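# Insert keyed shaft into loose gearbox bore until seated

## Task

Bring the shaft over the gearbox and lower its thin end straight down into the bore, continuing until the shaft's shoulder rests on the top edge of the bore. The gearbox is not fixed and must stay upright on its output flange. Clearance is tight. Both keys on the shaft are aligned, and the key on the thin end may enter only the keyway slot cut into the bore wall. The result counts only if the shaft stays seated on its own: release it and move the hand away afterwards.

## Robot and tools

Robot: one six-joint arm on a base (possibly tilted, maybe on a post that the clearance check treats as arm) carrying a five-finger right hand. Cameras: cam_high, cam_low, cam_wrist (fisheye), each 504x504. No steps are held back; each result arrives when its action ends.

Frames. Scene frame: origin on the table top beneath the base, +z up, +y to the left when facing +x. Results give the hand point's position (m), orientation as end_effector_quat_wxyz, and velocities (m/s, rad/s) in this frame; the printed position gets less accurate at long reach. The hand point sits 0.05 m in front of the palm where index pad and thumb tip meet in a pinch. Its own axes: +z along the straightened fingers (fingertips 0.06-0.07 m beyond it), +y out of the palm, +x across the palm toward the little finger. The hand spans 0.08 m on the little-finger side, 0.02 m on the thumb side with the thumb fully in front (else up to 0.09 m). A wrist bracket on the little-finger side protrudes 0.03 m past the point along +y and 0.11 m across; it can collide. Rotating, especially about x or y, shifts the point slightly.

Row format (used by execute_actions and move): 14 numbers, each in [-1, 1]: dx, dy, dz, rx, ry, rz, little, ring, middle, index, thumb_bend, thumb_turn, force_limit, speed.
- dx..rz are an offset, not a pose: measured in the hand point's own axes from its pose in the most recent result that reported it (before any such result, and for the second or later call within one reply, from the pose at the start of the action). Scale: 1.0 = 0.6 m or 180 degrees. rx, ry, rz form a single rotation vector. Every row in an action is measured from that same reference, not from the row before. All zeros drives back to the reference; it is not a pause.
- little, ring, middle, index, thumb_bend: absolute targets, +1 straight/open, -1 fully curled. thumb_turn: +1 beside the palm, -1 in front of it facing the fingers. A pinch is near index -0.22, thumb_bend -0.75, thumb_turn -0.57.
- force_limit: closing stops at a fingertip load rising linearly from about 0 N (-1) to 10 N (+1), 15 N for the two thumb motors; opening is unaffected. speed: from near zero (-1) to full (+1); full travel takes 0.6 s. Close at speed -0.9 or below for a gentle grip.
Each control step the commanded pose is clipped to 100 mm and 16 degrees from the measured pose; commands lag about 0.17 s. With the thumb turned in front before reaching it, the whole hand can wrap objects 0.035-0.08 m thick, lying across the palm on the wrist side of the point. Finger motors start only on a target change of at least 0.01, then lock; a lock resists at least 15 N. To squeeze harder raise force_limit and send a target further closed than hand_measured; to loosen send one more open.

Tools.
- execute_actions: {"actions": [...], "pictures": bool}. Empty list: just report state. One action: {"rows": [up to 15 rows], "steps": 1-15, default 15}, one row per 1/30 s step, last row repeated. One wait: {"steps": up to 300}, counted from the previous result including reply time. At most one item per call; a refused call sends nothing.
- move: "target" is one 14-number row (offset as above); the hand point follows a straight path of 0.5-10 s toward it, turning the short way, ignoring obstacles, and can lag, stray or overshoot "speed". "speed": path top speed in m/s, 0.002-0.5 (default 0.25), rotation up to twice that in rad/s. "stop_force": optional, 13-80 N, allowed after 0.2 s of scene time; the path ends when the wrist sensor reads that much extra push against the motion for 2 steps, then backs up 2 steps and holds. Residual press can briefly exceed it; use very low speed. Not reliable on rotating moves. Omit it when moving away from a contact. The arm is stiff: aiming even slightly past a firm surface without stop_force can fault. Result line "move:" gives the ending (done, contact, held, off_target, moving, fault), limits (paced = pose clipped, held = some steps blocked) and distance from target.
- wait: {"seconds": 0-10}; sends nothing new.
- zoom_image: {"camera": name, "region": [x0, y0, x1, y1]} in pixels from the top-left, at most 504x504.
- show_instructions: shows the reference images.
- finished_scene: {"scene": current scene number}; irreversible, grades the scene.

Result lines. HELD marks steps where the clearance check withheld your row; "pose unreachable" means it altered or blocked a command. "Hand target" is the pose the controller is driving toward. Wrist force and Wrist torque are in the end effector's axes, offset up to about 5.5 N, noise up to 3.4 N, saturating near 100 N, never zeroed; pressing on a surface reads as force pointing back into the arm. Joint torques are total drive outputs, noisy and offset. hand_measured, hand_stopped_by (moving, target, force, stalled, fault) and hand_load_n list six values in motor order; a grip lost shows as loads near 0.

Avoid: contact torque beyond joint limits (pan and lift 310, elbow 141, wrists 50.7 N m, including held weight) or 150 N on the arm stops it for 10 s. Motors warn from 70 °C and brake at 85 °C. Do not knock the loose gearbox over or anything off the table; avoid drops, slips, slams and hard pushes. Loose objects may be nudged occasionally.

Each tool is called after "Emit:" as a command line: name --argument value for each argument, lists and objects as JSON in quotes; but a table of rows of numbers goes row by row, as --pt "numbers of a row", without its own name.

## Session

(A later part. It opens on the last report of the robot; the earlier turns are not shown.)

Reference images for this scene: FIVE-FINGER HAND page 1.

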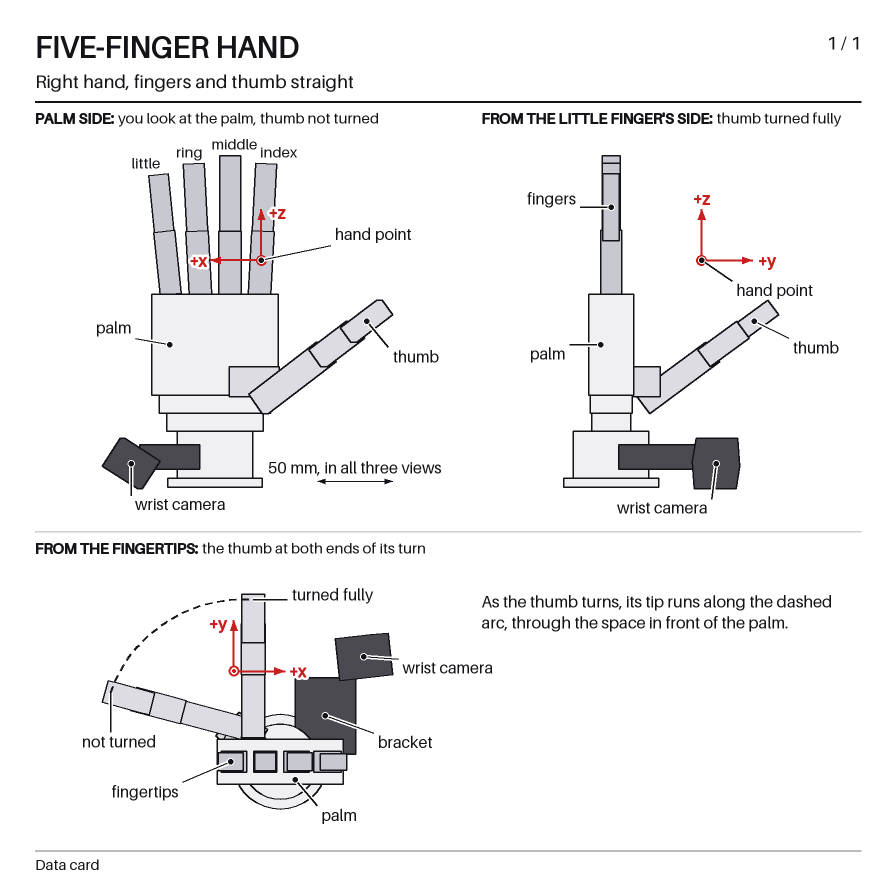

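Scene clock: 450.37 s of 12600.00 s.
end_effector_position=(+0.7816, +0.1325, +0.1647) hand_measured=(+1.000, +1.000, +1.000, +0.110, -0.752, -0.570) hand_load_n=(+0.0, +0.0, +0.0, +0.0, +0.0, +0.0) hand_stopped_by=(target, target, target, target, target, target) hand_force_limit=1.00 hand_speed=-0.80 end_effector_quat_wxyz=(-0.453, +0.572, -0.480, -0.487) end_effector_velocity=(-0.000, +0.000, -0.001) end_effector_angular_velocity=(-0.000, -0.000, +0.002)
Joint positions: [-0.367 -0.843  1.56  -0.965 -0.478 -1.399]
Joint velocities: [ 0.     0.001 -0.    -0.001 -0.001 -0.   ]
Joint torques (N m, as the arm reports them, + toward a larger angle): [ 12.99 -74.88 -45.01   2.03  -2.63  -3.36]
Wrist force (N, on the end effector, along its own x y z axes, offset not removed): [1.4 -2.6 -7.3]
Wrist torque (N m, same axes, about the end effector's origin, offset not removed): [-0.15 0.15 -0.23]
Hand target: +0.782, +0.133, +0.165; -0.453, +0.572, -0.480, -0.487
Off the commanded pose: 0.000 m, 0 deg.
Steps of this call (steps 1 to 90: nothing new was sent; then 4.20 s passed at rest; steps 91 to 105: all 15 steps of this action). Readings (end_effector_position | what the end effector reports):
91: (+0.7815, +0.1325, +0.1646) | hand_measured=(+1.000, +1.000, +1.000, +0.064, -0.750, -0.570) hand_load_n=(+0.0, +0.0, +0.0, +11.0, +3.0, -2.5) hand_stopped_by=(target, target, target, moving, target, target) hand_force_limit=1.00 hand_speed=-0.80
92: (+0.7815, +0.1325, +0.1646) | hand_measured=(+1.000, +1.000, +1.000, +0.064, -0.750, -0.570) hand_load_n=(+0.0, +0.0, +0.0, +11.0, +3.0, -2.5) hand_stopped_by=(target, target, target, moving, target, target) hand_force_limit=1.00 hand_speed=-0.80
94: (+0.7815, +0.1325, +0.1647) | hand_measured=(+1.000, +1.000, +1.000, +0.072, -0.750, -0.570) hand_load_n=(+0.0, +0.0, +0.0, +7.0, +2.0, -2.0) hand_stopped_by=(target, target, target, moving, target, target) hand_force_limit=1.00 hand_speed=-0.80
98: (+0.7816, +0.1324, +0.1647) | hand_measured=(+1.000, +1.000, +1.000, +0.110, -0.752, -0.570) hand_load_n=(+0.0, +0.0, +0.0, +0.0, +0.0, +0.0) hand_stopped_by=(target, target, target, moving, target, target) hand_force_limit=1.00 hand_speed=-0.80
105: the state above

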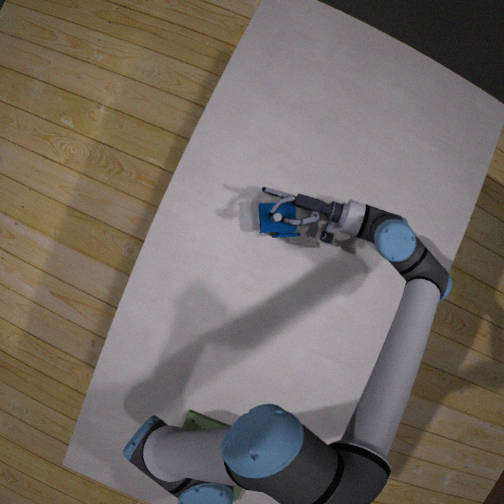

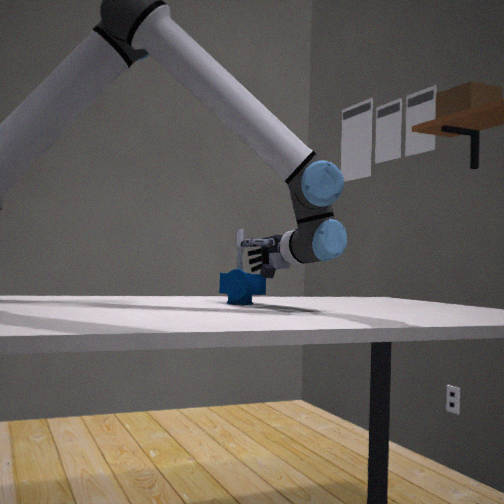

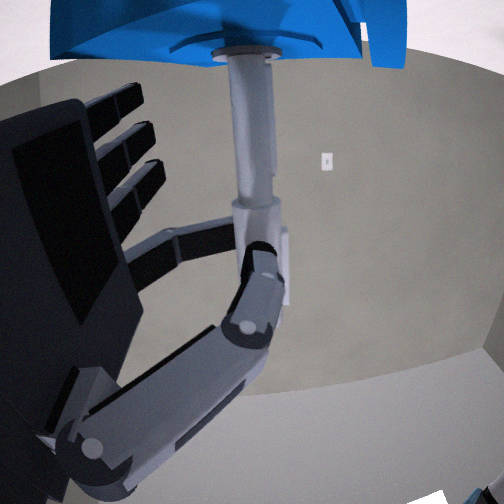

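Emit:
wait --seconds 0.7

Emit:
zoom_image --camera "cam_wrist" --region '[200, 20, 320, 100]'

Emit:
zoom_image --camera "cam_high" --region '[250, 190, 310, 250]'

Scene clock: 453.50 s of 12600.00 s.
end_effector_position=(+0.7816, +0.1325, +0.1646) hand_measured=(+1.000, +1.000, +1.000, +0.110, -0.752, -0.570) hand_load_n=(+0.0, +0.0, +0.0, +0.0, +0.0, +0.0) hand_stopped_by=(target, target, target, target, target, target) hand_force_limit=1.00 hand_speed=-0.80 end_effector_quat_wxyz=(-0.453, +0.572, -0.480, -0.487) end_effector_velocity=(-0.001, +0.000, +0.000) end_effector_angular_velocity=(+0.000, -0.002, +0.001)
Joint positions: [-0.367 -0.843  1.56  -0.965 -0.478 -1.399]
Joint velocities: [ 0.    -0.001  0.001 -0.001 -0.    -0.002]
Joint torques (N m, as the arm reports them, + toward a larger angle): [ 15.86 -75.1  -43.9    2.34  -2.58  -3.91]
Wrist force (N, on the end effector, along its own x y z axes, offset not removed): [-1.7 -0.6 2.8]
Wrist torque (N m, same axes, about the end effector's origin, offset not removed): [-0.34 0.32 -0.39]
Hand target: +0.782, +0.133, +0.165; -0.453, +0.572, -0.480, -0.487
Off the commanded pose: 0.000 m, 0 deg.
Steps of this call (steps 1 to 90: nothing new was sent; then 0.13 s passed at rest). Readings (end_effector_position | what the end effector reports):
1: (+0.7816, +0.1325, +0.1647) | hand_measured=(+1.000, +1.000, +1.000, +0.110, -0.752, -0.570) hand_load_n=(+0.0, +0.0, +0.0, +0.0, +0.0, +0.0) hand_stopped_by=(target, target, target, target, target, target) hand_force_limit=1.00 hand_speed=-0.80
2: (+0.7816, +0.1325, +0.1647) | hand_measured=(+1.000, +1.000, +1.000, +0.110, -0.752, -0.570) hand_load_n=(+0.0, +0.0, +0.0, +0.0, +0.0, +0.0) hand_stopped_by=(target, target, target, target, target, target) hand_force_limit=1.00 hand_speed=-0.80
4: (+0.7816, +0.1325, +0.1647) | hand_measured=(+1.000, +1.000, +1.000, +0.110, -0.752, -0.570) hand_load_n=(+0.0, +0.0, +0.0, +0.0, +0.0, +0.0) hand_stopped_by=(target, target, target, target, target, target) hand_force_limit=1.00 hand_speed=-0.80
8: (+0.7816, +0.1325, +0.1647) | hand_measured=(+1.000, +1.000, +1.000, +0.110, -0.752, -0.570) hand_load_n=(+0.0, +0.0, +0.0, +0.0, +0.0, +0.0) hand_stopped_by=(target, target, target, target, target, target) hand_force_limit=1.00 hand_speed=-0.80
90: the state above

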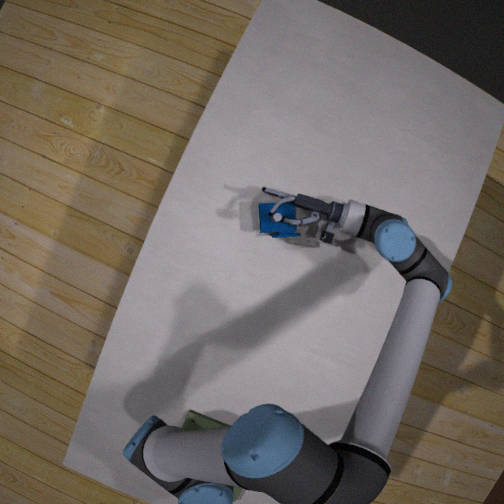

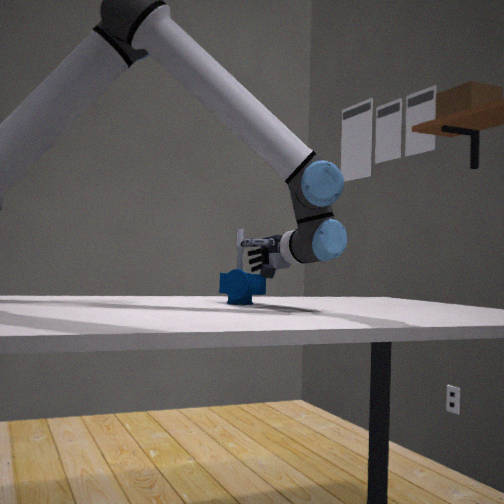

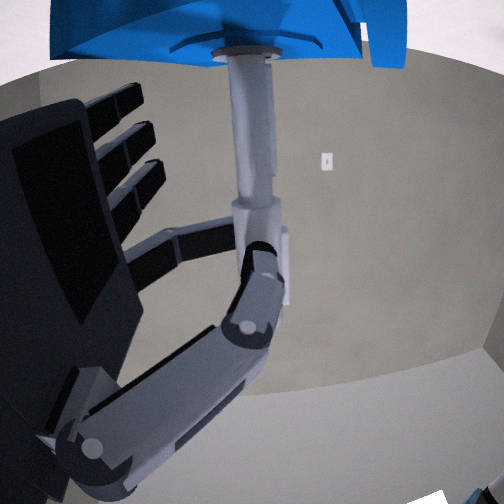

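Region (200, 20, 320, 100) of cam_wrist's 504x504 image, scaled by 4.200, with more detail than that image has.

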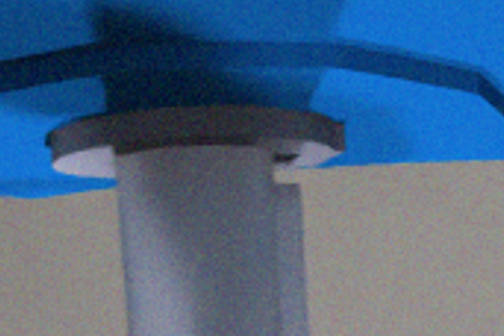

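Region (250, 190, 310, 250) of cam_high's 504x504 image, scaled by 8.400, with more detail than that image has.

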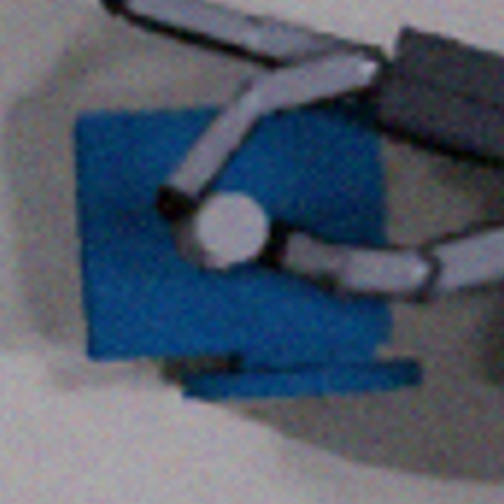

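Emit:
execute_actions --actions '[{"rows":[[0,0,0,0,0,0,1,1,1,-0.6,-0.75,-0.57,0.8,-0.8]],"steps":15}]' --pictures false

Emit:
move --target '[0.005,0.0002,0.0006,0,0,0,1,1,1,-0.6,-0.75,-0.57,0.8,-0.8]' --speed 0.002 --stop_force 13

Emit:
zoom_image --camera "cam_wrist" --region '[200, 20, 320, 100]'

Emit:
zoom_image --camera "cam_low" --region '[210, 220, 290, 300]'

Scene clock: 458.73 s of 12600.00 s.
end_effector_position=(+0.7816, +0.1325, +0.1646) hand_measured=(+1.000, +1.000, +1.000, +0.062, -0.750, -0.570) hand_load_n=(+0.0, +0.0, +0.0, +11.0, +3.0, -1.5) hand_stopped_by=(target, target, target, force, target, target) hand_force_limit=0.80 hand_speed=-0.80 end_effector_quat_wxyz=(-0.453, +0.572, -0.480, -0.487) end_effector_velocity=(+0.000, +0.000, -0.001) end_effector_angular_velocity=(+0.000, +0.002, +0.000)
Joint positions: [-0.367 -0.843  1.56  -0.965 -0.478 -1.399]
Joint velocities: [ 0.001  0.002 -0.001  0.     0.     0.001]
Joint torques (N m, as the arm reports them, + toward a larger angle): [ 10.6  -75.01 -43.3    1.61  -2.66  -3.42]
Wrist force (N, on the end effector, along its own x y z axes, offset not removed): [-4.4 1.6 -6.4]
Wrist torque (N m, same axes, about the end effector's origin, offset not removed): [0.89 0.81 -0.28]
Hand target: +0.782, +0.133, +0.165; -0.453, +0.572, -0.480, -0.487
Off the commanded pose: 0.000 m, 0 deg.
Steps of this call (steps 1 to 90: nothing new was sent; then 1.73 s passed at rest; steps 91 to 105: all 15 steps of this action). Readings (end_effector_position | what the end effector reports):
91: (+0.7816, +0.1325, +0.1646) | hand_measured=(+1.000, +1.000, +1.000, +0.110, -0.752, -0.570) hand_load_n=(+0.0, +0.0, +0.0, +0.0, +0.0, +0.0) hand_stopped_by=(target, target, target, moving, target, target) hand_force_limit=0.80 hand_speed=-0.80
92: (+0.7816, +0.1325, +0.1646) | hand_measured=(+1.000, +1.000, +1.000, +0.110, -0.752, -0.570) hand_load_n=(+0.0, +0.0, +0.0, +0.0, +0.0, +0.0) hand_stopped_by=(target, target, target, moving, target, target) hand_force_limit=0.80 hand_speed=-0.80
94: (+0.7816, +0.1325, +0.1646) | hand_measured=(+1.000, +1.000, +1.000, +0.100, -0.752, -0.570) hand_load_n=(+0.0, +0.0, +0.0, +0.0, +0.0, +0.0) hand_stopped_by=(target, target, target, moving, target, target) hand_force_limit=0.80 hand_speed=-0.80
98: (+0.7816, +0.1325, +0.1646) | hand_measured=(+1.000, +1.000, +1.000, +0.062, -0.750, -0.570) hand_load_n=(+0.0, +0.0, +0.0, +11.5, +3.0, -1.5) hand_stopped_by=(target, target, target, force, target, target) hand_force_limit=0.80 hand_speed=-0.80
105: the state above

Scene clock: 460.07 s of 12600.00 s.
end_effector_position=(+0.7816, +0.1325, +0.1631) hand_measured=(+1.000, +1.000, +1.000, +0.062, -0.750, -0.570) hand_load_n=(+0.0, +0.0, +0.0, +10.5, +4.5, +3.0) hand_stopped_by=(target, target, target, force, target, target) hand_force_limit=0.80 hand_speed=-0.80 end_effector_quat_wxyz=(-0.453, +0.572, -0.480, -0.487) end_effector_velocity=(+0.000, +0.000, -0.001) end_effector_angular_velocity=(+0.001, +0.002, -0.002)
Joint positions: [-0.367 -0.842  1.56  -0.967 -0.478 -1.399]
Joint velocities: [-0.     0.001  0.001 -0.     0.001  0.   ]
Joint torques (N m, as the arm reports them, + toward a larger angle): [ 15.03 -94.27 -22.92  -0.5   -1.46  -3.63]
Wrist force (N, on the end effector, along its own x y z axes, offset not removed): [-14.5 -5.2 -5.0]
Wrist torque (N m, same axes, about the end effector's origin, offset not removed): [-0.34 0.26 -0.31]
Hand target: +0.782, +0.133, +0.163; -0.453, +0.572, -0.480, -0.487
Off the commanded pose: 0.001 m, 0 deg.
move: contact

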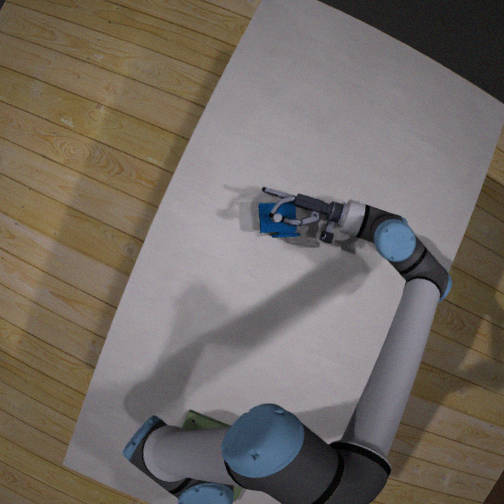

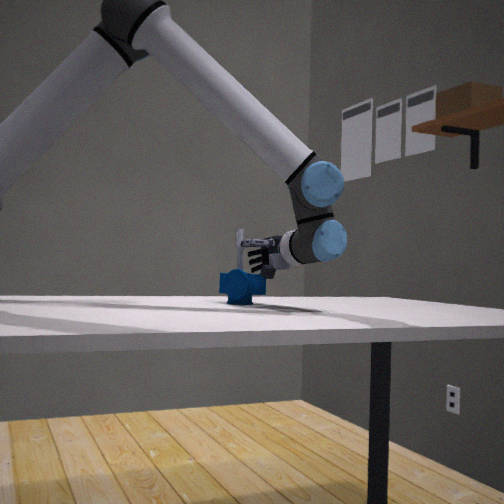

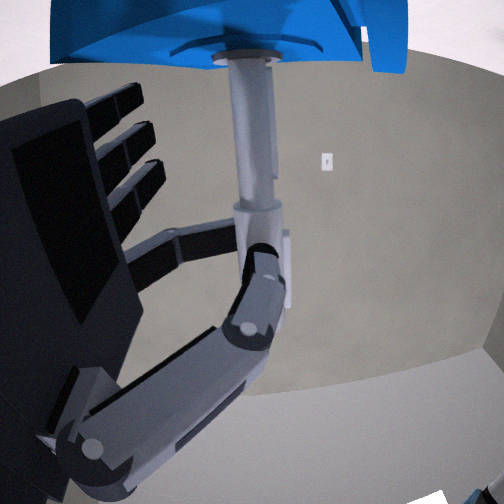

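Region (200, 20, 320, 100) of cam_wrist's 504x504 image, scaled by 4.200, with more detail than that image has.

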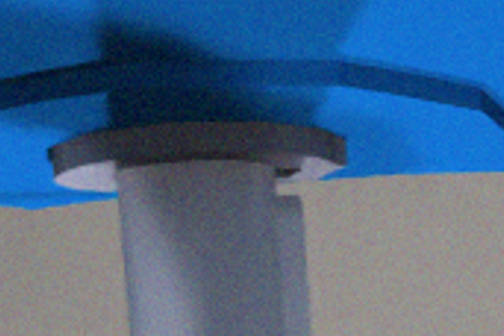

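Region (210, 220, 290, 300) of cam_low's 504x504 image, scaled by 6.300, with more detail than that image has.

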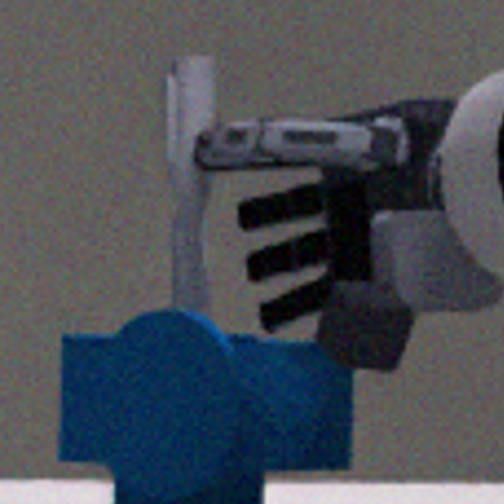

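Emit:
zoom_image --camera "cam_high" --region '[262, 202, 292, 232]'

Emit:
zoom_image --camera "cam_wrist" --region '[245, 45, 295, 85]'

Region (262, 202, 292, 232) of cam_high's 504x504 image, scaled by 16.800, with more detail than that image has.

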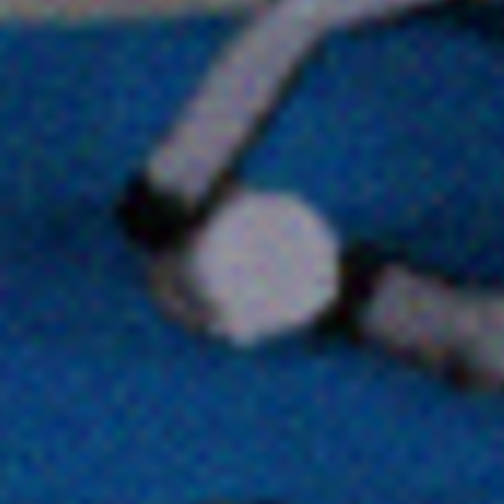

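Region (245, 45, 295, 85) of cam_wrist's 504x504 image, scaled by 10.080, with more detail than that image has; it fills the top 403 rows of this view, and the rest is white.

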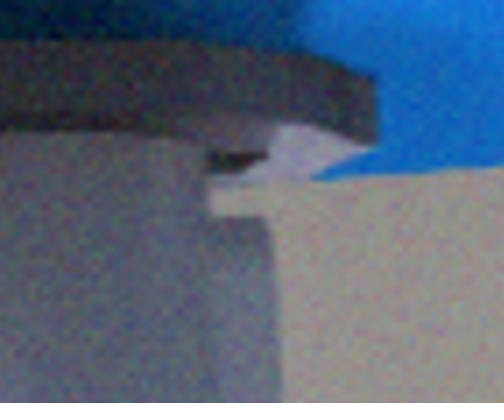

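Emit:
move --target '[-0.0008,-0.0035,0,0,0,0.0083,1,1,1,-0.6,-0.75,-0.57,0.8,-0.8]' --speed 0.003

Emit:
move --target '[0.005,0.0002,0.0006,0,0,0,1,1,1,-0.6,-0.75,-0.57,0.8,-0.8]' --speed 0.002 --stop_force 13

Emit:
zoom_image --camera "cam_wrist" --region '[220, 30, 300, 94]'

Emit:
zoom_image --camera "cam_high" --region '[262, 202, 292, 232]'

Scene clock: 493.87 s of 12600.00 s.
end_effector_position=(+0.7836, +0.1328, +0.1637) hand_measured=(+1.000, +1.000, +1.000, +0.062, -0.750, -0.570) hand_load_n=(+0.0, +0.0, +0.0, +10.0, +4.5, +1.0) hand_stopped_by=(target, target, target, force, target, target) hand_force_limit=0.80 hand_speed=-0.80 end_effector_quat_wxyz=(-0.446, +0.566, -0.488, -0.493) end_effector_velocity=(-0.000, +0.000, +0.000) end_effector_angular_velocity=(-0.000, +0.001, -0.001)
Joint positions: [-0.367 -0.839  1.557 -0.967 -0.477 -1.373]
Joint velocities: [-0.    -0.001  0.002 -0.001  0.001  0.001]
Joint torques (N m, as the arm reports them, + toward a larger angle): [ 16.83 -76.76 -45.51  -1.57   4.01   3.67]
Wrist force (N, on the end effector, along its own x y z axes, offset not removed): [5.2 -0.6 -1.3]
Wrist torque (N m, same axes, about the end effector's origin, offset not removed): [0.05 -0.23 0.03]
Hand target: +0.784, +0.133, +0.164; -0.446, +0.566, -0.488, -0.493
Off the commanded pose: 0.000 m, 0 deg.
After step 90, 26.23 s passed at rest.
move: done

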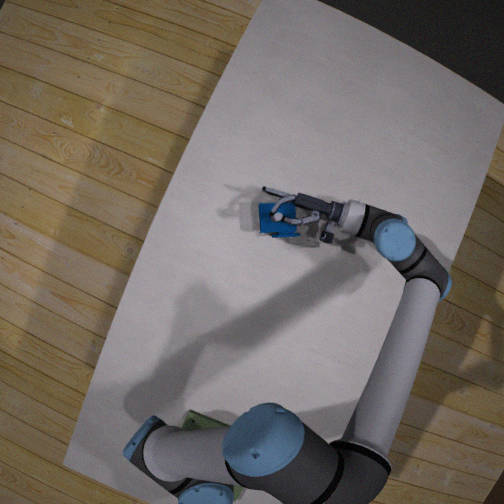

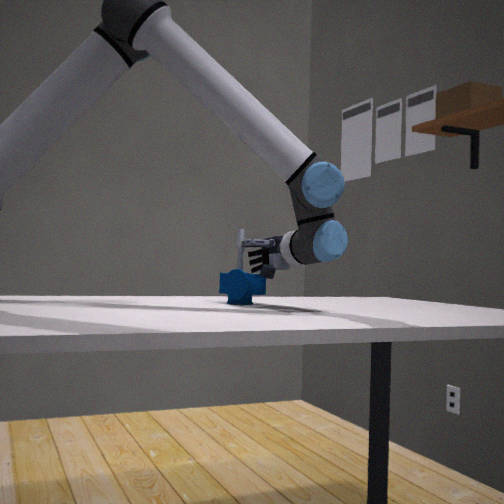

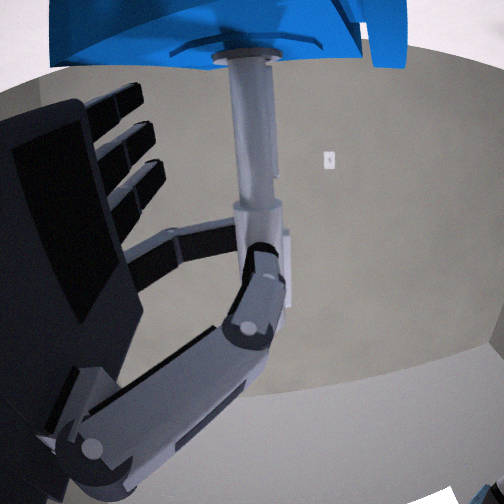

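Scene clock: 494.73 s of 12600.00 s.
end_effector_position=(+0.7837, +0.1328, +0.1627) hand_measured=(+1.000, +1.000, +1.000, +0.062, -0.750, -0.570) hand_load_n=(+0.0, +0.0, +0.0, +10.0, +4.5, +3.0) hand_stopped_by=(target, target, target, force, target, target) hand_force_limit=0.80 hand_speed=-0.80 end_effector_quat_wxyz=(-0.446, +0.566, -0.488, -0.493) end_effector_velocity=(-0.001, -0.000, +0.000) end_effector_angular_velocity=(+0.000, +0.000, +0.000)
Joint positions: [-0.367 -0.838  1.558 -0.969 -0.477 -1.372]
Joint velocities: [-0.001 -0.001  0.001  0.001 -0.001 -0.   ]
Joint torques (N m, as the arm reports them, + toward a larger angle): [ 14.27 -93.08 -28.01  -0.83   2.8    0.12]
Wrist force (N, on the end effector, along its own x y z axes, offset not removed): [-15.0 -3.3 -5.3]
Wrist torque (N m, same axes, about the end effector's origin, offset not removed): [-0.09 0.72 -0.59]
Hand target: +0.784, +0.133, +0.163; -0.446, +0.566, -0.488, -0.493
Off the commanded pose: 0.002 m, 0 deg.
move: contact

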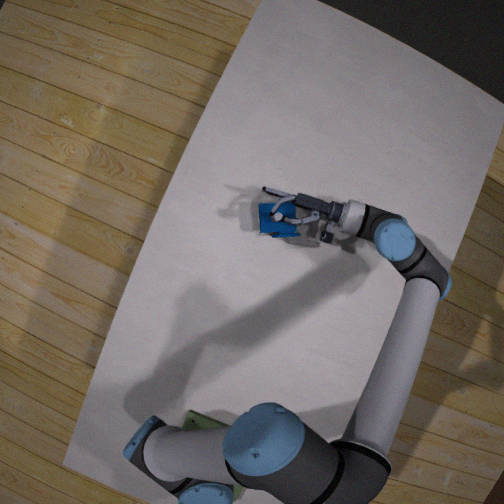

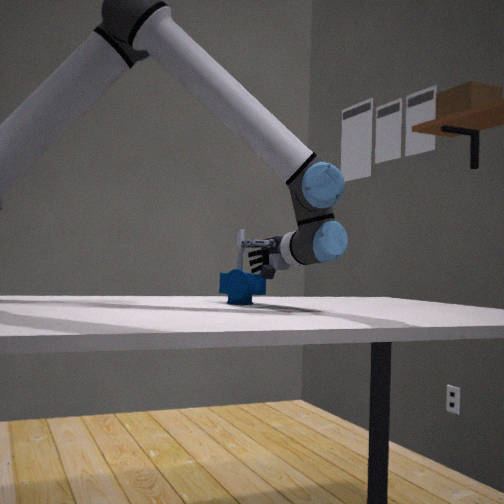

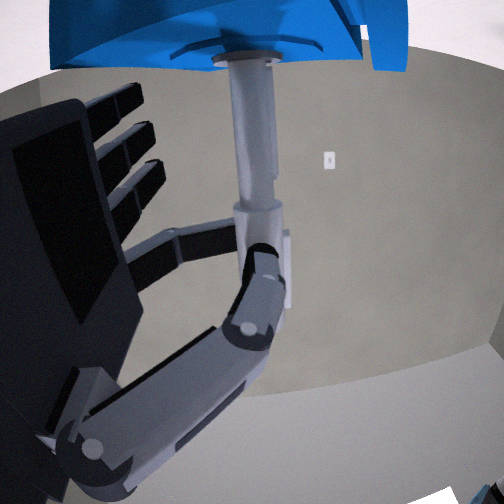

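Region (220, 30, 300, 94) of cam_wrist's 504x504 image, scaled by 6.300, with more detail than that image has; it fills the top 403 rows of this view, and the rest is white.

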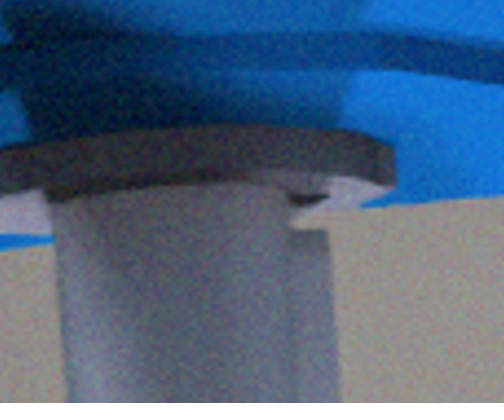

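Region (262, 202, 292, 232) of cam_high's 504x504 image, scaled by 16.800, with more detail than that image has.

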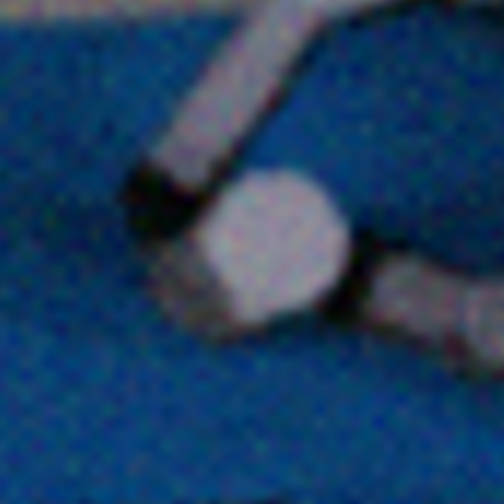

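Emit:
zoom_image --camera "cam_wrist" --region '[250, 45, 290, 77]'

Emit:
zoom_image --camera "cam_low" --region '[220, 225, 270, 275]'

Region (250, 45, 290, 77) of cam_wrist's 504x504 image, scaled by 12.600, with more detail than that image has; it fills the top 403 rows of this view, and the rest is white.

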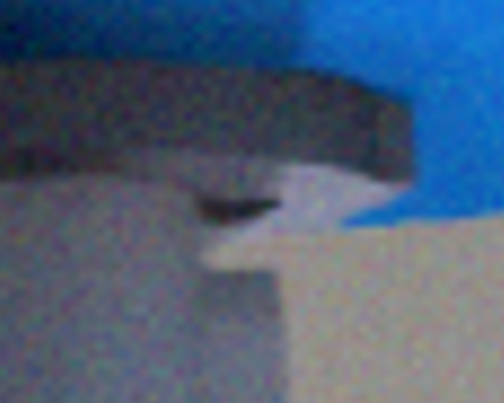

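Region (220, 225, 270, 275) of cam_low's 504x504 image, scaled by 10.080, with more detail than that image has.

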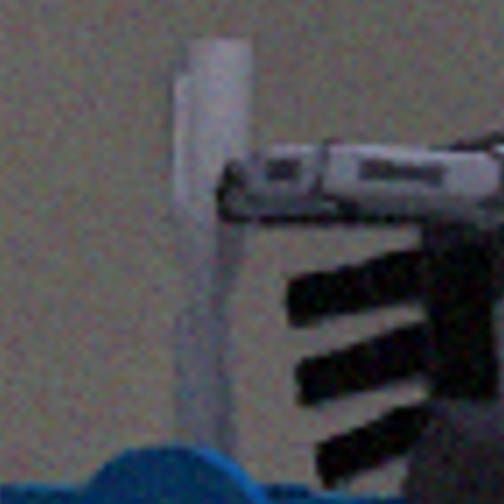

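Emit:
execute_actions --actions '[{"rows":[[-0.001,0,0,0,0,0,1,1,1,0.12,-0.75,-0.57,0.8,-0.8],[-0.001,0,0,0,0,0,1,1,1,0.12,-0.75,-0.57,0.8,-0.8],[-0.001,0,0,0,0,0,1,1,1,0.12,-0.75,-0.57,0.8,-0.8],[-0.001,0,0,0,0,0,1,1,1,0.12,-0.75,-0.57,0.8,-0.8],[-0.001,0,0,0,0,0,1,1,1,0.12,-0.75,-0.57,0.8,-0.8],[-0.001,0,0,0,0,0,1,1,1,0.12,-0.75,-0.57,0.8,-0.8],[-0.001,0,0,0,0,0,1,1,1,0.12,-0.75,-0.57,0.8,-0.8],[-0.001,0,0.001,0,0,0,1,1,1,0.12,-0.75,-0.57,0.8,-0.8],[-0.001,0,0.002,0,0,0,1,1,1,0.12,-0.75,-0.57,0.8,-0.8],[-0.001,0,0.003,0,0,0,1,1,1,0.12,-0.75,-0.57,0.8,-0.8]],"steps":15}]'

Emit:
zoom_image --camera "cam_wrist" --region '[220, 30, 300, 94]'

Scene clock: 519.90 s of 12600.00 s.
end_effector_position=(+0.7835, +0.1342, +0.1632) hand_measured=(+1.000, +1.000, +1.000, +0.120, -0.750, -0.570) hand_load_n=(+0.0, +0.0, +0.0, +0.0, +2.0, +2.0) hand_stopped_by=(target, target, target, target, target, target) hand_force_limit=0.80 hand_speed=-0.80 end_effector_quat_wxyz=(-0.446, +0.566, -0.488, -0.493) end_effector_velocity=(-0.001, +0.004, -0.000) end_effector_angular_velocity=(-0.001, -0.002, +0.001)
Joint positions: [-0.365 -0.839  1.559 -0.969 -0.476 -1.372]
Joint velocities: [ 0.004 -0.002  0.003 -0.006  0.003  0.002]
Joint torques (N m, as the arm reports them, + toward a larger angle): [  17.79 -111.04  -22.32   -2.26    4.4     3.24]
Wrist force (N, on the end effector, along its own x y z axes, offset not removed): [-4.0 1.1 -13.3]
Wrist torque (N m, same axes, about the end effector's origin, offset not removed): [0.76 0.48 -0.22]
Hand target: +0.783, +0.135, +0.163; -0.446, +0.566, -0.488, -0.493
Off the commanded pose: 0.000 m, 0 deg.
Steps of this call (steps 1 to 90: nothing new was sent; then 21.67 s passed at rest; steps 91 to 105: all 15 steps of this action). Readings (end_effector_position | what the end effector reports):
91: (+0.7837, +0.1328, +0.1629) | hand_measured=(+1.000, +1.000, +1.000, +0.062, -0.750, -0.570) hand_load_n=(+0.0, +0.0, +0.0, +10.0, +4.5, +2.0) hand_stopped_by=(target, target, target, moving, target, target) hand_force_limit=0.80 hand_speed=-0.80
92: (+0.7837, +0.1328, +0.1629) | hand_measured=(+1.000, +1.000, +1.000, +0.062, -0.750, -0.570) hand_load_n=(+0.0, +0.0, +0.0, +10.0, +4.5, +2.0) hand_stopped_by=(target, target, target, moving, target, target) hand_force_limit=0.80 hand_speed=-0.80
94: (+0.7837, +0.1328, +0.1631) | hand_measured=(+1.000, +1.000, +1.000, +0.072, -0.750, -0.570) hand_load_n=(+0.0, +0.0, +0.0, +5.5, +3.5, +2.0) hand_stopped_by=(target, target, target, moving, target, target) hand_force_limit=0.80 hand_speed=-0.80
98: (+0.7837, +0.1328, +0.1632) | hand_measured=(+1.000, +1.000, +1.000, +0.116, -0.750, -0.570) hand_load_n=(+0.0, +0.0, +0.0, +0.0, +2.0, +1.5) hand_stopped_by=(target, target, target, moving, target, target) hand_force_limit=0.80 hand_speed=-0.80
105: the state above

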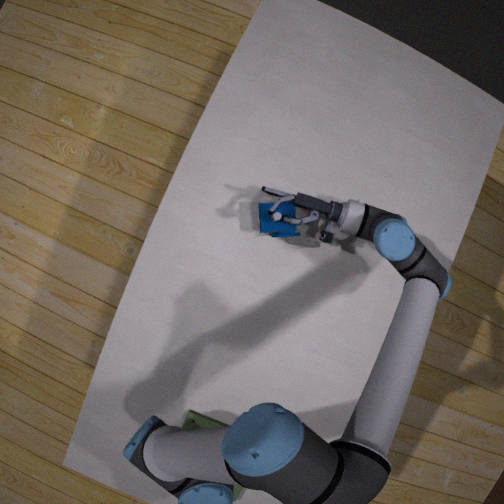

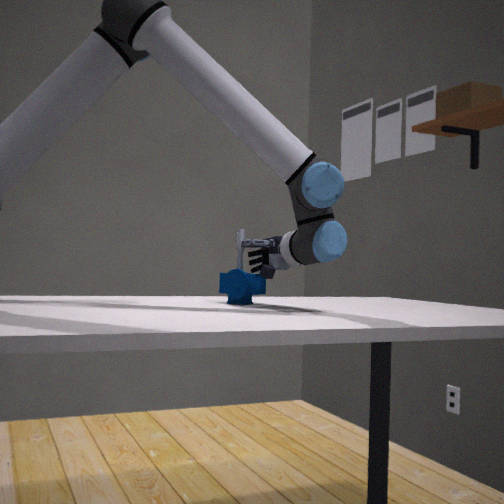

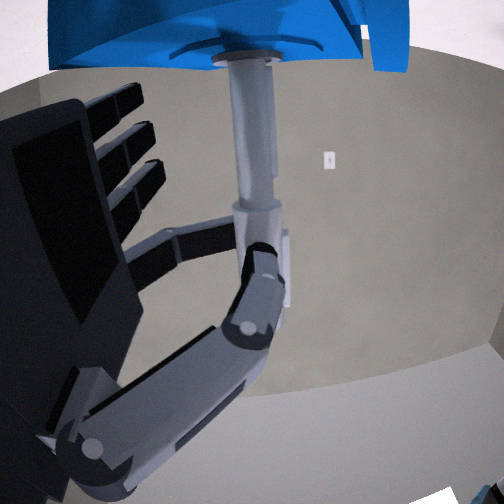

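Region (220, 30, 300, 94) of cam_wrist's 504x504 image, scaled by 6.300, with more detail than that image has; it fills the top 403 rows of this view, and the rest is white.

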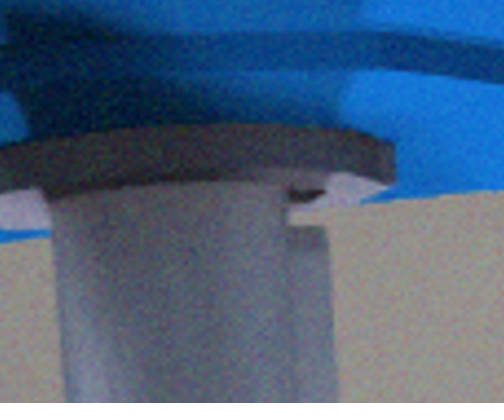

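Emit:
move --target '[0,0,-0.006,0,0,0,1,1,1,0.12,-0.75,-0.57,0.8,-0.8]' --speed 0.003

Emit:
zoom_image --camera "cam_wrist" --region '[220, 30, 300, 94]'

Emit:
zoom_image --camera "cam_high" --region '[262, 202, 292, 232]'

Scene clock: 527.10 s of 12600.00 s.
end_effector_position=(+0.7839, +0.1308, +0.1636) hand_measured=(+1.000, +1.000, +1.000, +0.120, -0.752, -0.570) hand_load_n=(+0.0, +0.0, +0.0, +0.0, +0.0, +0.0) hand_stopped_by=(target, target, target, target, target, target) hand_force_limit=0.80 hand_speed=-0.80 end_effector_quat_wxyz=(-0.446, +0.566, -0.488, -0.493) end_effector_velocity=(+0.000, -0.001, -0.000) end_effector_angular_velocity=(+0.000, +0.001, -0.001)
Joint positions: [-0.369 -0.838  1.556 -0.965 -0.479 -1.374]
Joint velocities: [-0.001  0.001 -0.001  0.001  0.     0.   ]
Joint torques (N m, as the arm reports them, + toward a larger angle): [-20.25 -76.59 -44.13   2.26  -2.37  -3.84]
Wrist force (N, on the end effector, along its own x y z axes, offset not removed): [0.6 0.9 -4.2]
Wrist torque (N m, same axes, about the end effector's origin, offset not removed): [0.39 0.14 0.02]
Hand target: +0.784, +0.131, +0.164; -0.446, +0.566, -0.488, -0.493
Off the commanded pose: 0.000 m, 0 deg.
After step 90, 2.63 s passed at rest.
move: done

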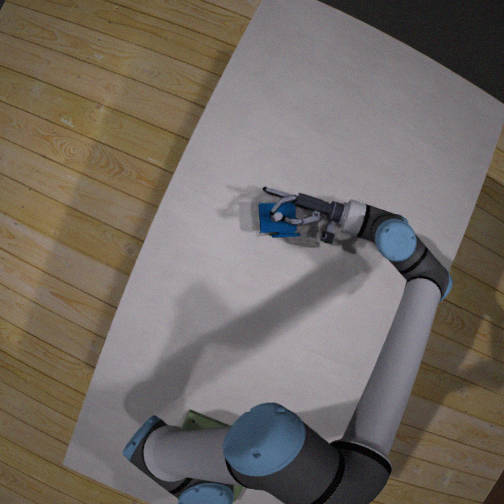

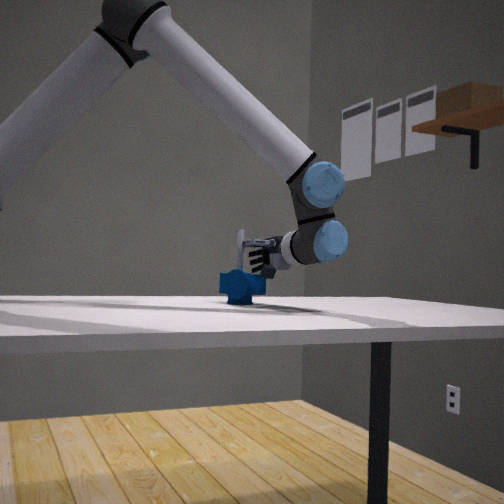

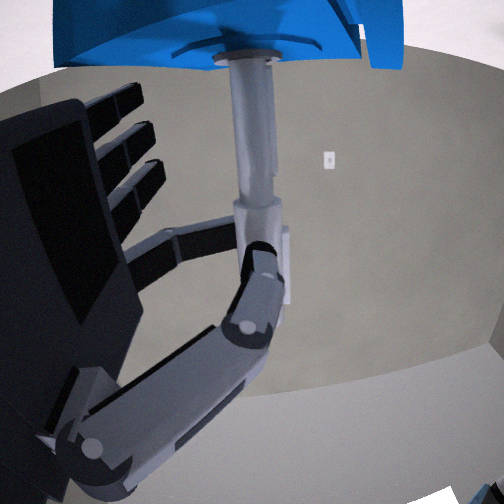

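Region (220, 30, 300, 94) of cam_wrist's 504x504 image, scaled by 6.300, with more detail than that image has; it fills the top 403 rows of this view, and the rest is white.

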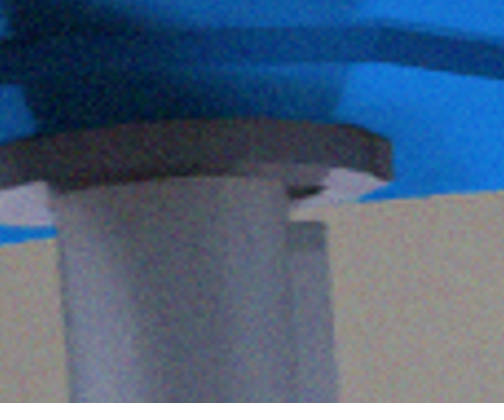

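Region (262, 202, 292, 232) of cam_high's 504x504 image, scaled by 16.800, with more detail than that image has.

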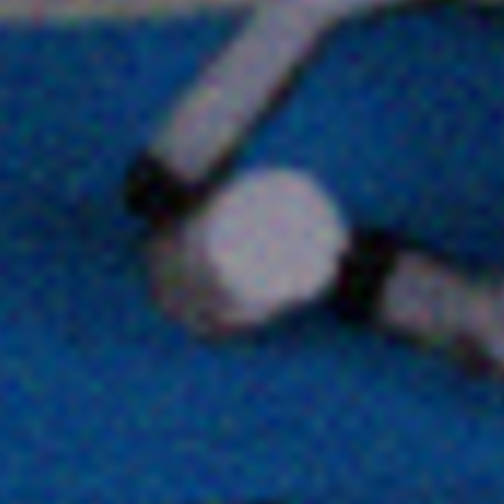

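Emit:
move --target '[0,0,0.0085,0,0,0,1,1,1,0.2,-0.75,-0.57,0.8,-0.8]' --speed 0.003

Emit:
zoom_image --camera "cam_wrist" --region '[220, 30, 300, 94]'

Emit:
zoom_image --camera "cam_high" --region '[262, 202, 292, 232]'

Scene clock: 558.43 s of 12600.00 s.
end_effector_position=(+0.7833, +0.1357, +0.1630) hand_measured=(+1.000, +1.000, +1.000, +0.200, -0.752, -0.570) hand_load_n=(+0.0, +0.0, +0.0, +0.0, +1.5, +2.0) hand_stopped_by=(target, target, target, target, target, target) hand_force_limit=0.80 hand_speed=-0.80 end_effector_quat_wxyz=(-0.446, +0.566, -0.488, -0.493) end_effector_velocity=(+0.000, +0.001, -0.000) end_effector_angular_velocity=(-0.000, -0.000, +0.001)
Joint positions: [-0.364 -0.839  1.56  -0.971 -0.474 -1.371]
Joint velocities: [ 0.001  0.    -0.    -0.001 -0.     0.001]
Joint torques (N m, as the arm reports them, + toward a larger angle): [  17.16 -110.82  -19.82   -2.29    3.74    3.37]
Wrist force (N, on the end effector, along its own x y z axes, offset not removed): [-6.9 0.0 -11.1]
Wrist torque (N m, same axes, about the end effector's origin, offset not removed): [0.61 0.73 -0.21]
Hand target: +0.783, +0.136, +0.163; -0.446, +0.566, -0.488, -0.493
Off the commanded pose: 0.000 m, 0 deg.
After step 90, 26.40 s passed at rest.
move: done

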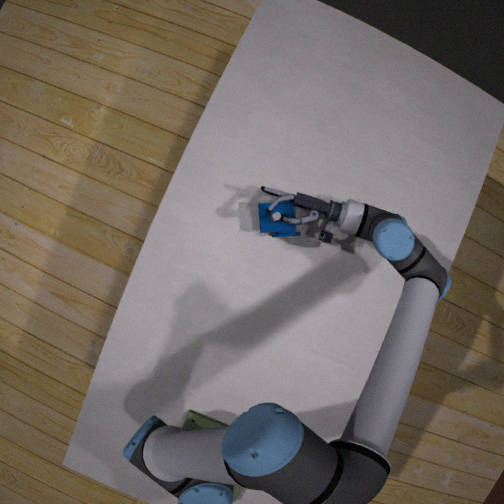

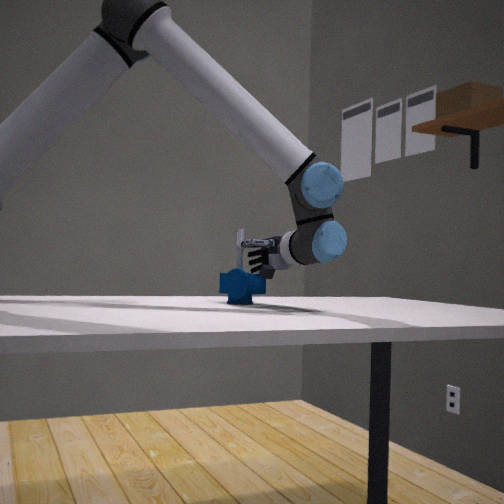

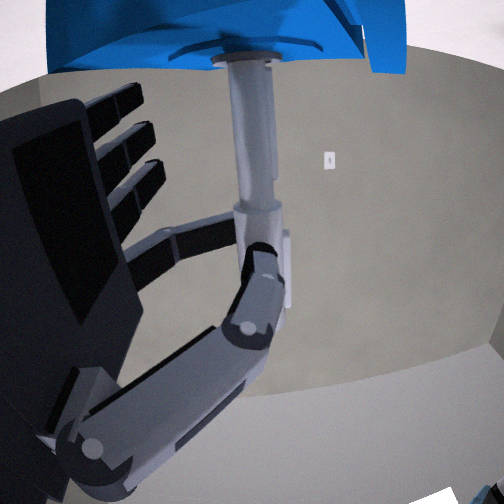

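Region (220, 30, 300, 94) of cam_wrist's 504x504 image, scaled by 6.300, with more detail than that image has; it fills the top 403 rows of this view, and the rest is white.

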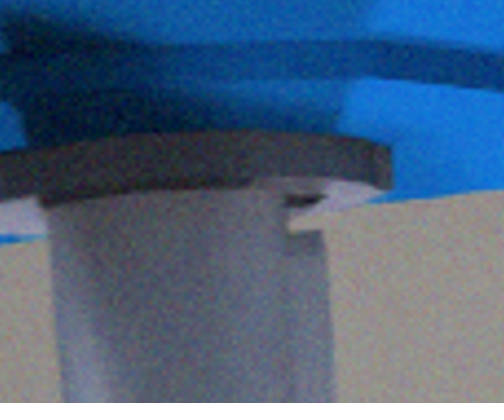

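Region (262, 202, 292, 232) of cam_high's 504x504 image, scaled by 16.800, with more detail than that image has.

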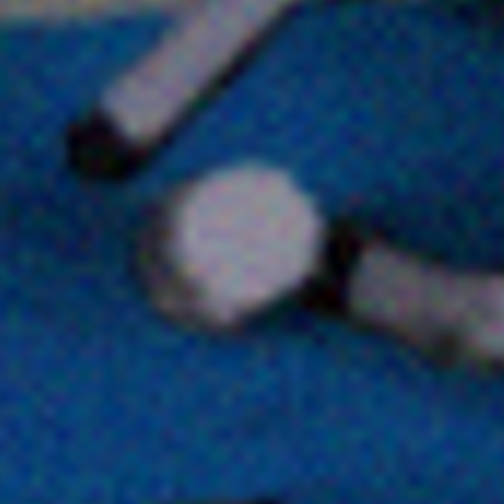

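Emit:
execute_actions --actions '[]'

Scene clock: 568.90 s of 12600.00 s.
end_effector_position=(+0.7833, +0.1358, +0.1630) hand_measured=(+1.000, +1.000, +1.000, +0.200, -0.752, -0.570) hand_load_n=(+0.0, +0.0, +0.0, +0.0, +1.5, +2.5) hand_stopped_by=(target, target, target, target, target, target) hand_force_limit=0.80 hand_speed=-0.80 end_effector_quat_wxyz=(-0.446, +0.566, -0.488, -0.493) end_effector_velocity=(-0.000, -0.000, -0.000) end_effector_angular_velocity=(+0.001, +0.001, +0.000)
Joint positions: [-0.364 -0.839  1.56  -0.971 -0.474 -1.371]
Joint velocities: [-0.     0.    -0.     0.002 -0.    -0.001]
Joint torques (N m, as the arm reports them, + toward a larger angle): [  20.33 -108.18  -19.51   -2.77    3.53    3.16]
Wrist force (N, on the end effector, along its own x y z axes, offset not removed): [-2.0 1.8 -7.7]
Wrist torque (N m, same axes, about the end effector's origin, offset not removed): [0.46 -0.10 -0.19]
Hand target: +0.783, +0.136, +0.163; -0.446, +0.566, -0.488, -0.493
Off the commanded pose: 0.000 m, 0 deg.
Steps of this call (steps 1 to 90: nothing new was sent; then 7.47 s passed at rest). Readings (end_effector_position | what the end effector reports):
1: (+0.7833, +0.1357, +0.1630) | hand_measured=(+1.000, +1.000, +1.000, +0.200, -0.752, -0.570) hand_load_n=(+0.0, +0.0, +0.0, +0.0, +1.5, +2.0) hand_stopped_by=(target, target, target, target, target, target) hand_force_limit=0.80 hand_speed=-0.80
2: (+0.7833, +0.1358, +0.1630) | hand_measured=(+1.000, +1.000, +1.000, +0.200, -0.752, -0.570) hand_load_n=(+0.0, +0.0, +0.0, +0.0, +1.5, +2.0) hand_stopped_by=(target, target, target, target, target, target) hand_force_limit=0.80 hand_speed=-0.80
4: (+0.7833, +0.1358, +0.1630) | hand_measured=(+1.000, +1.000, +1.000, +0.200, -0.752, -0.570) hand_load_n=(+0.0, +0.0, +0.0, +0.0, +1.5, +2.0) hand_stopped_by=(target, target, target, target, target, target) hand_force_limit=0.80 hand_speed=-0.80
8: (+0.7833, +0.1358, +0.1630) | hand_measured=(+1.000, +1.000, +1.000, +0.200, -0.752, -0.570) hand_load_n=(+0.0, +0.0, +0.0, +0.0, +1.5, +2.0) hand_stopped_by=(target, target, target, target, target, target) hand_force_limit=0.80 hand_speed=-0.80
90: the state above

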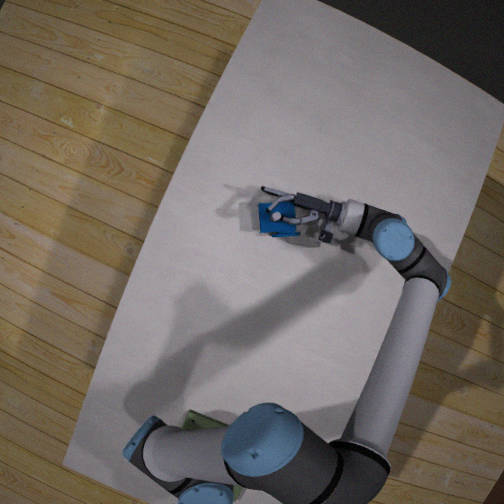

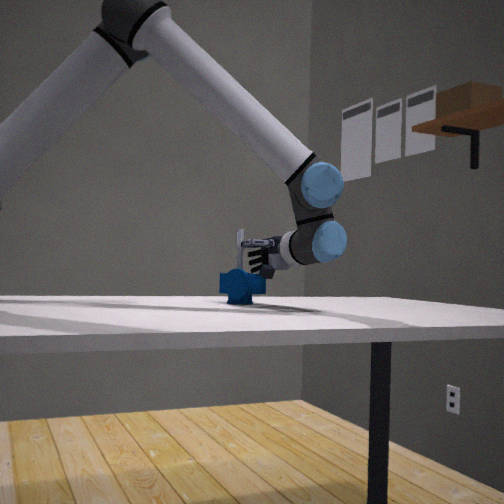

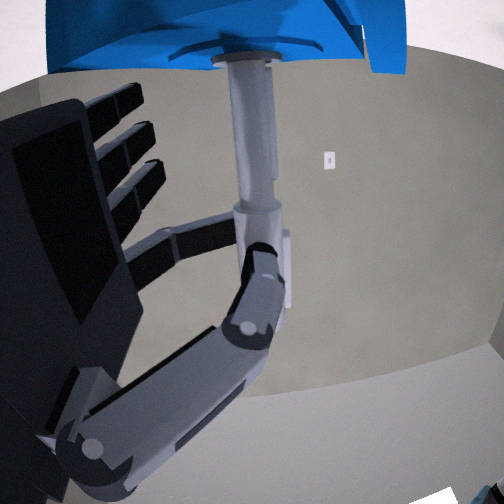

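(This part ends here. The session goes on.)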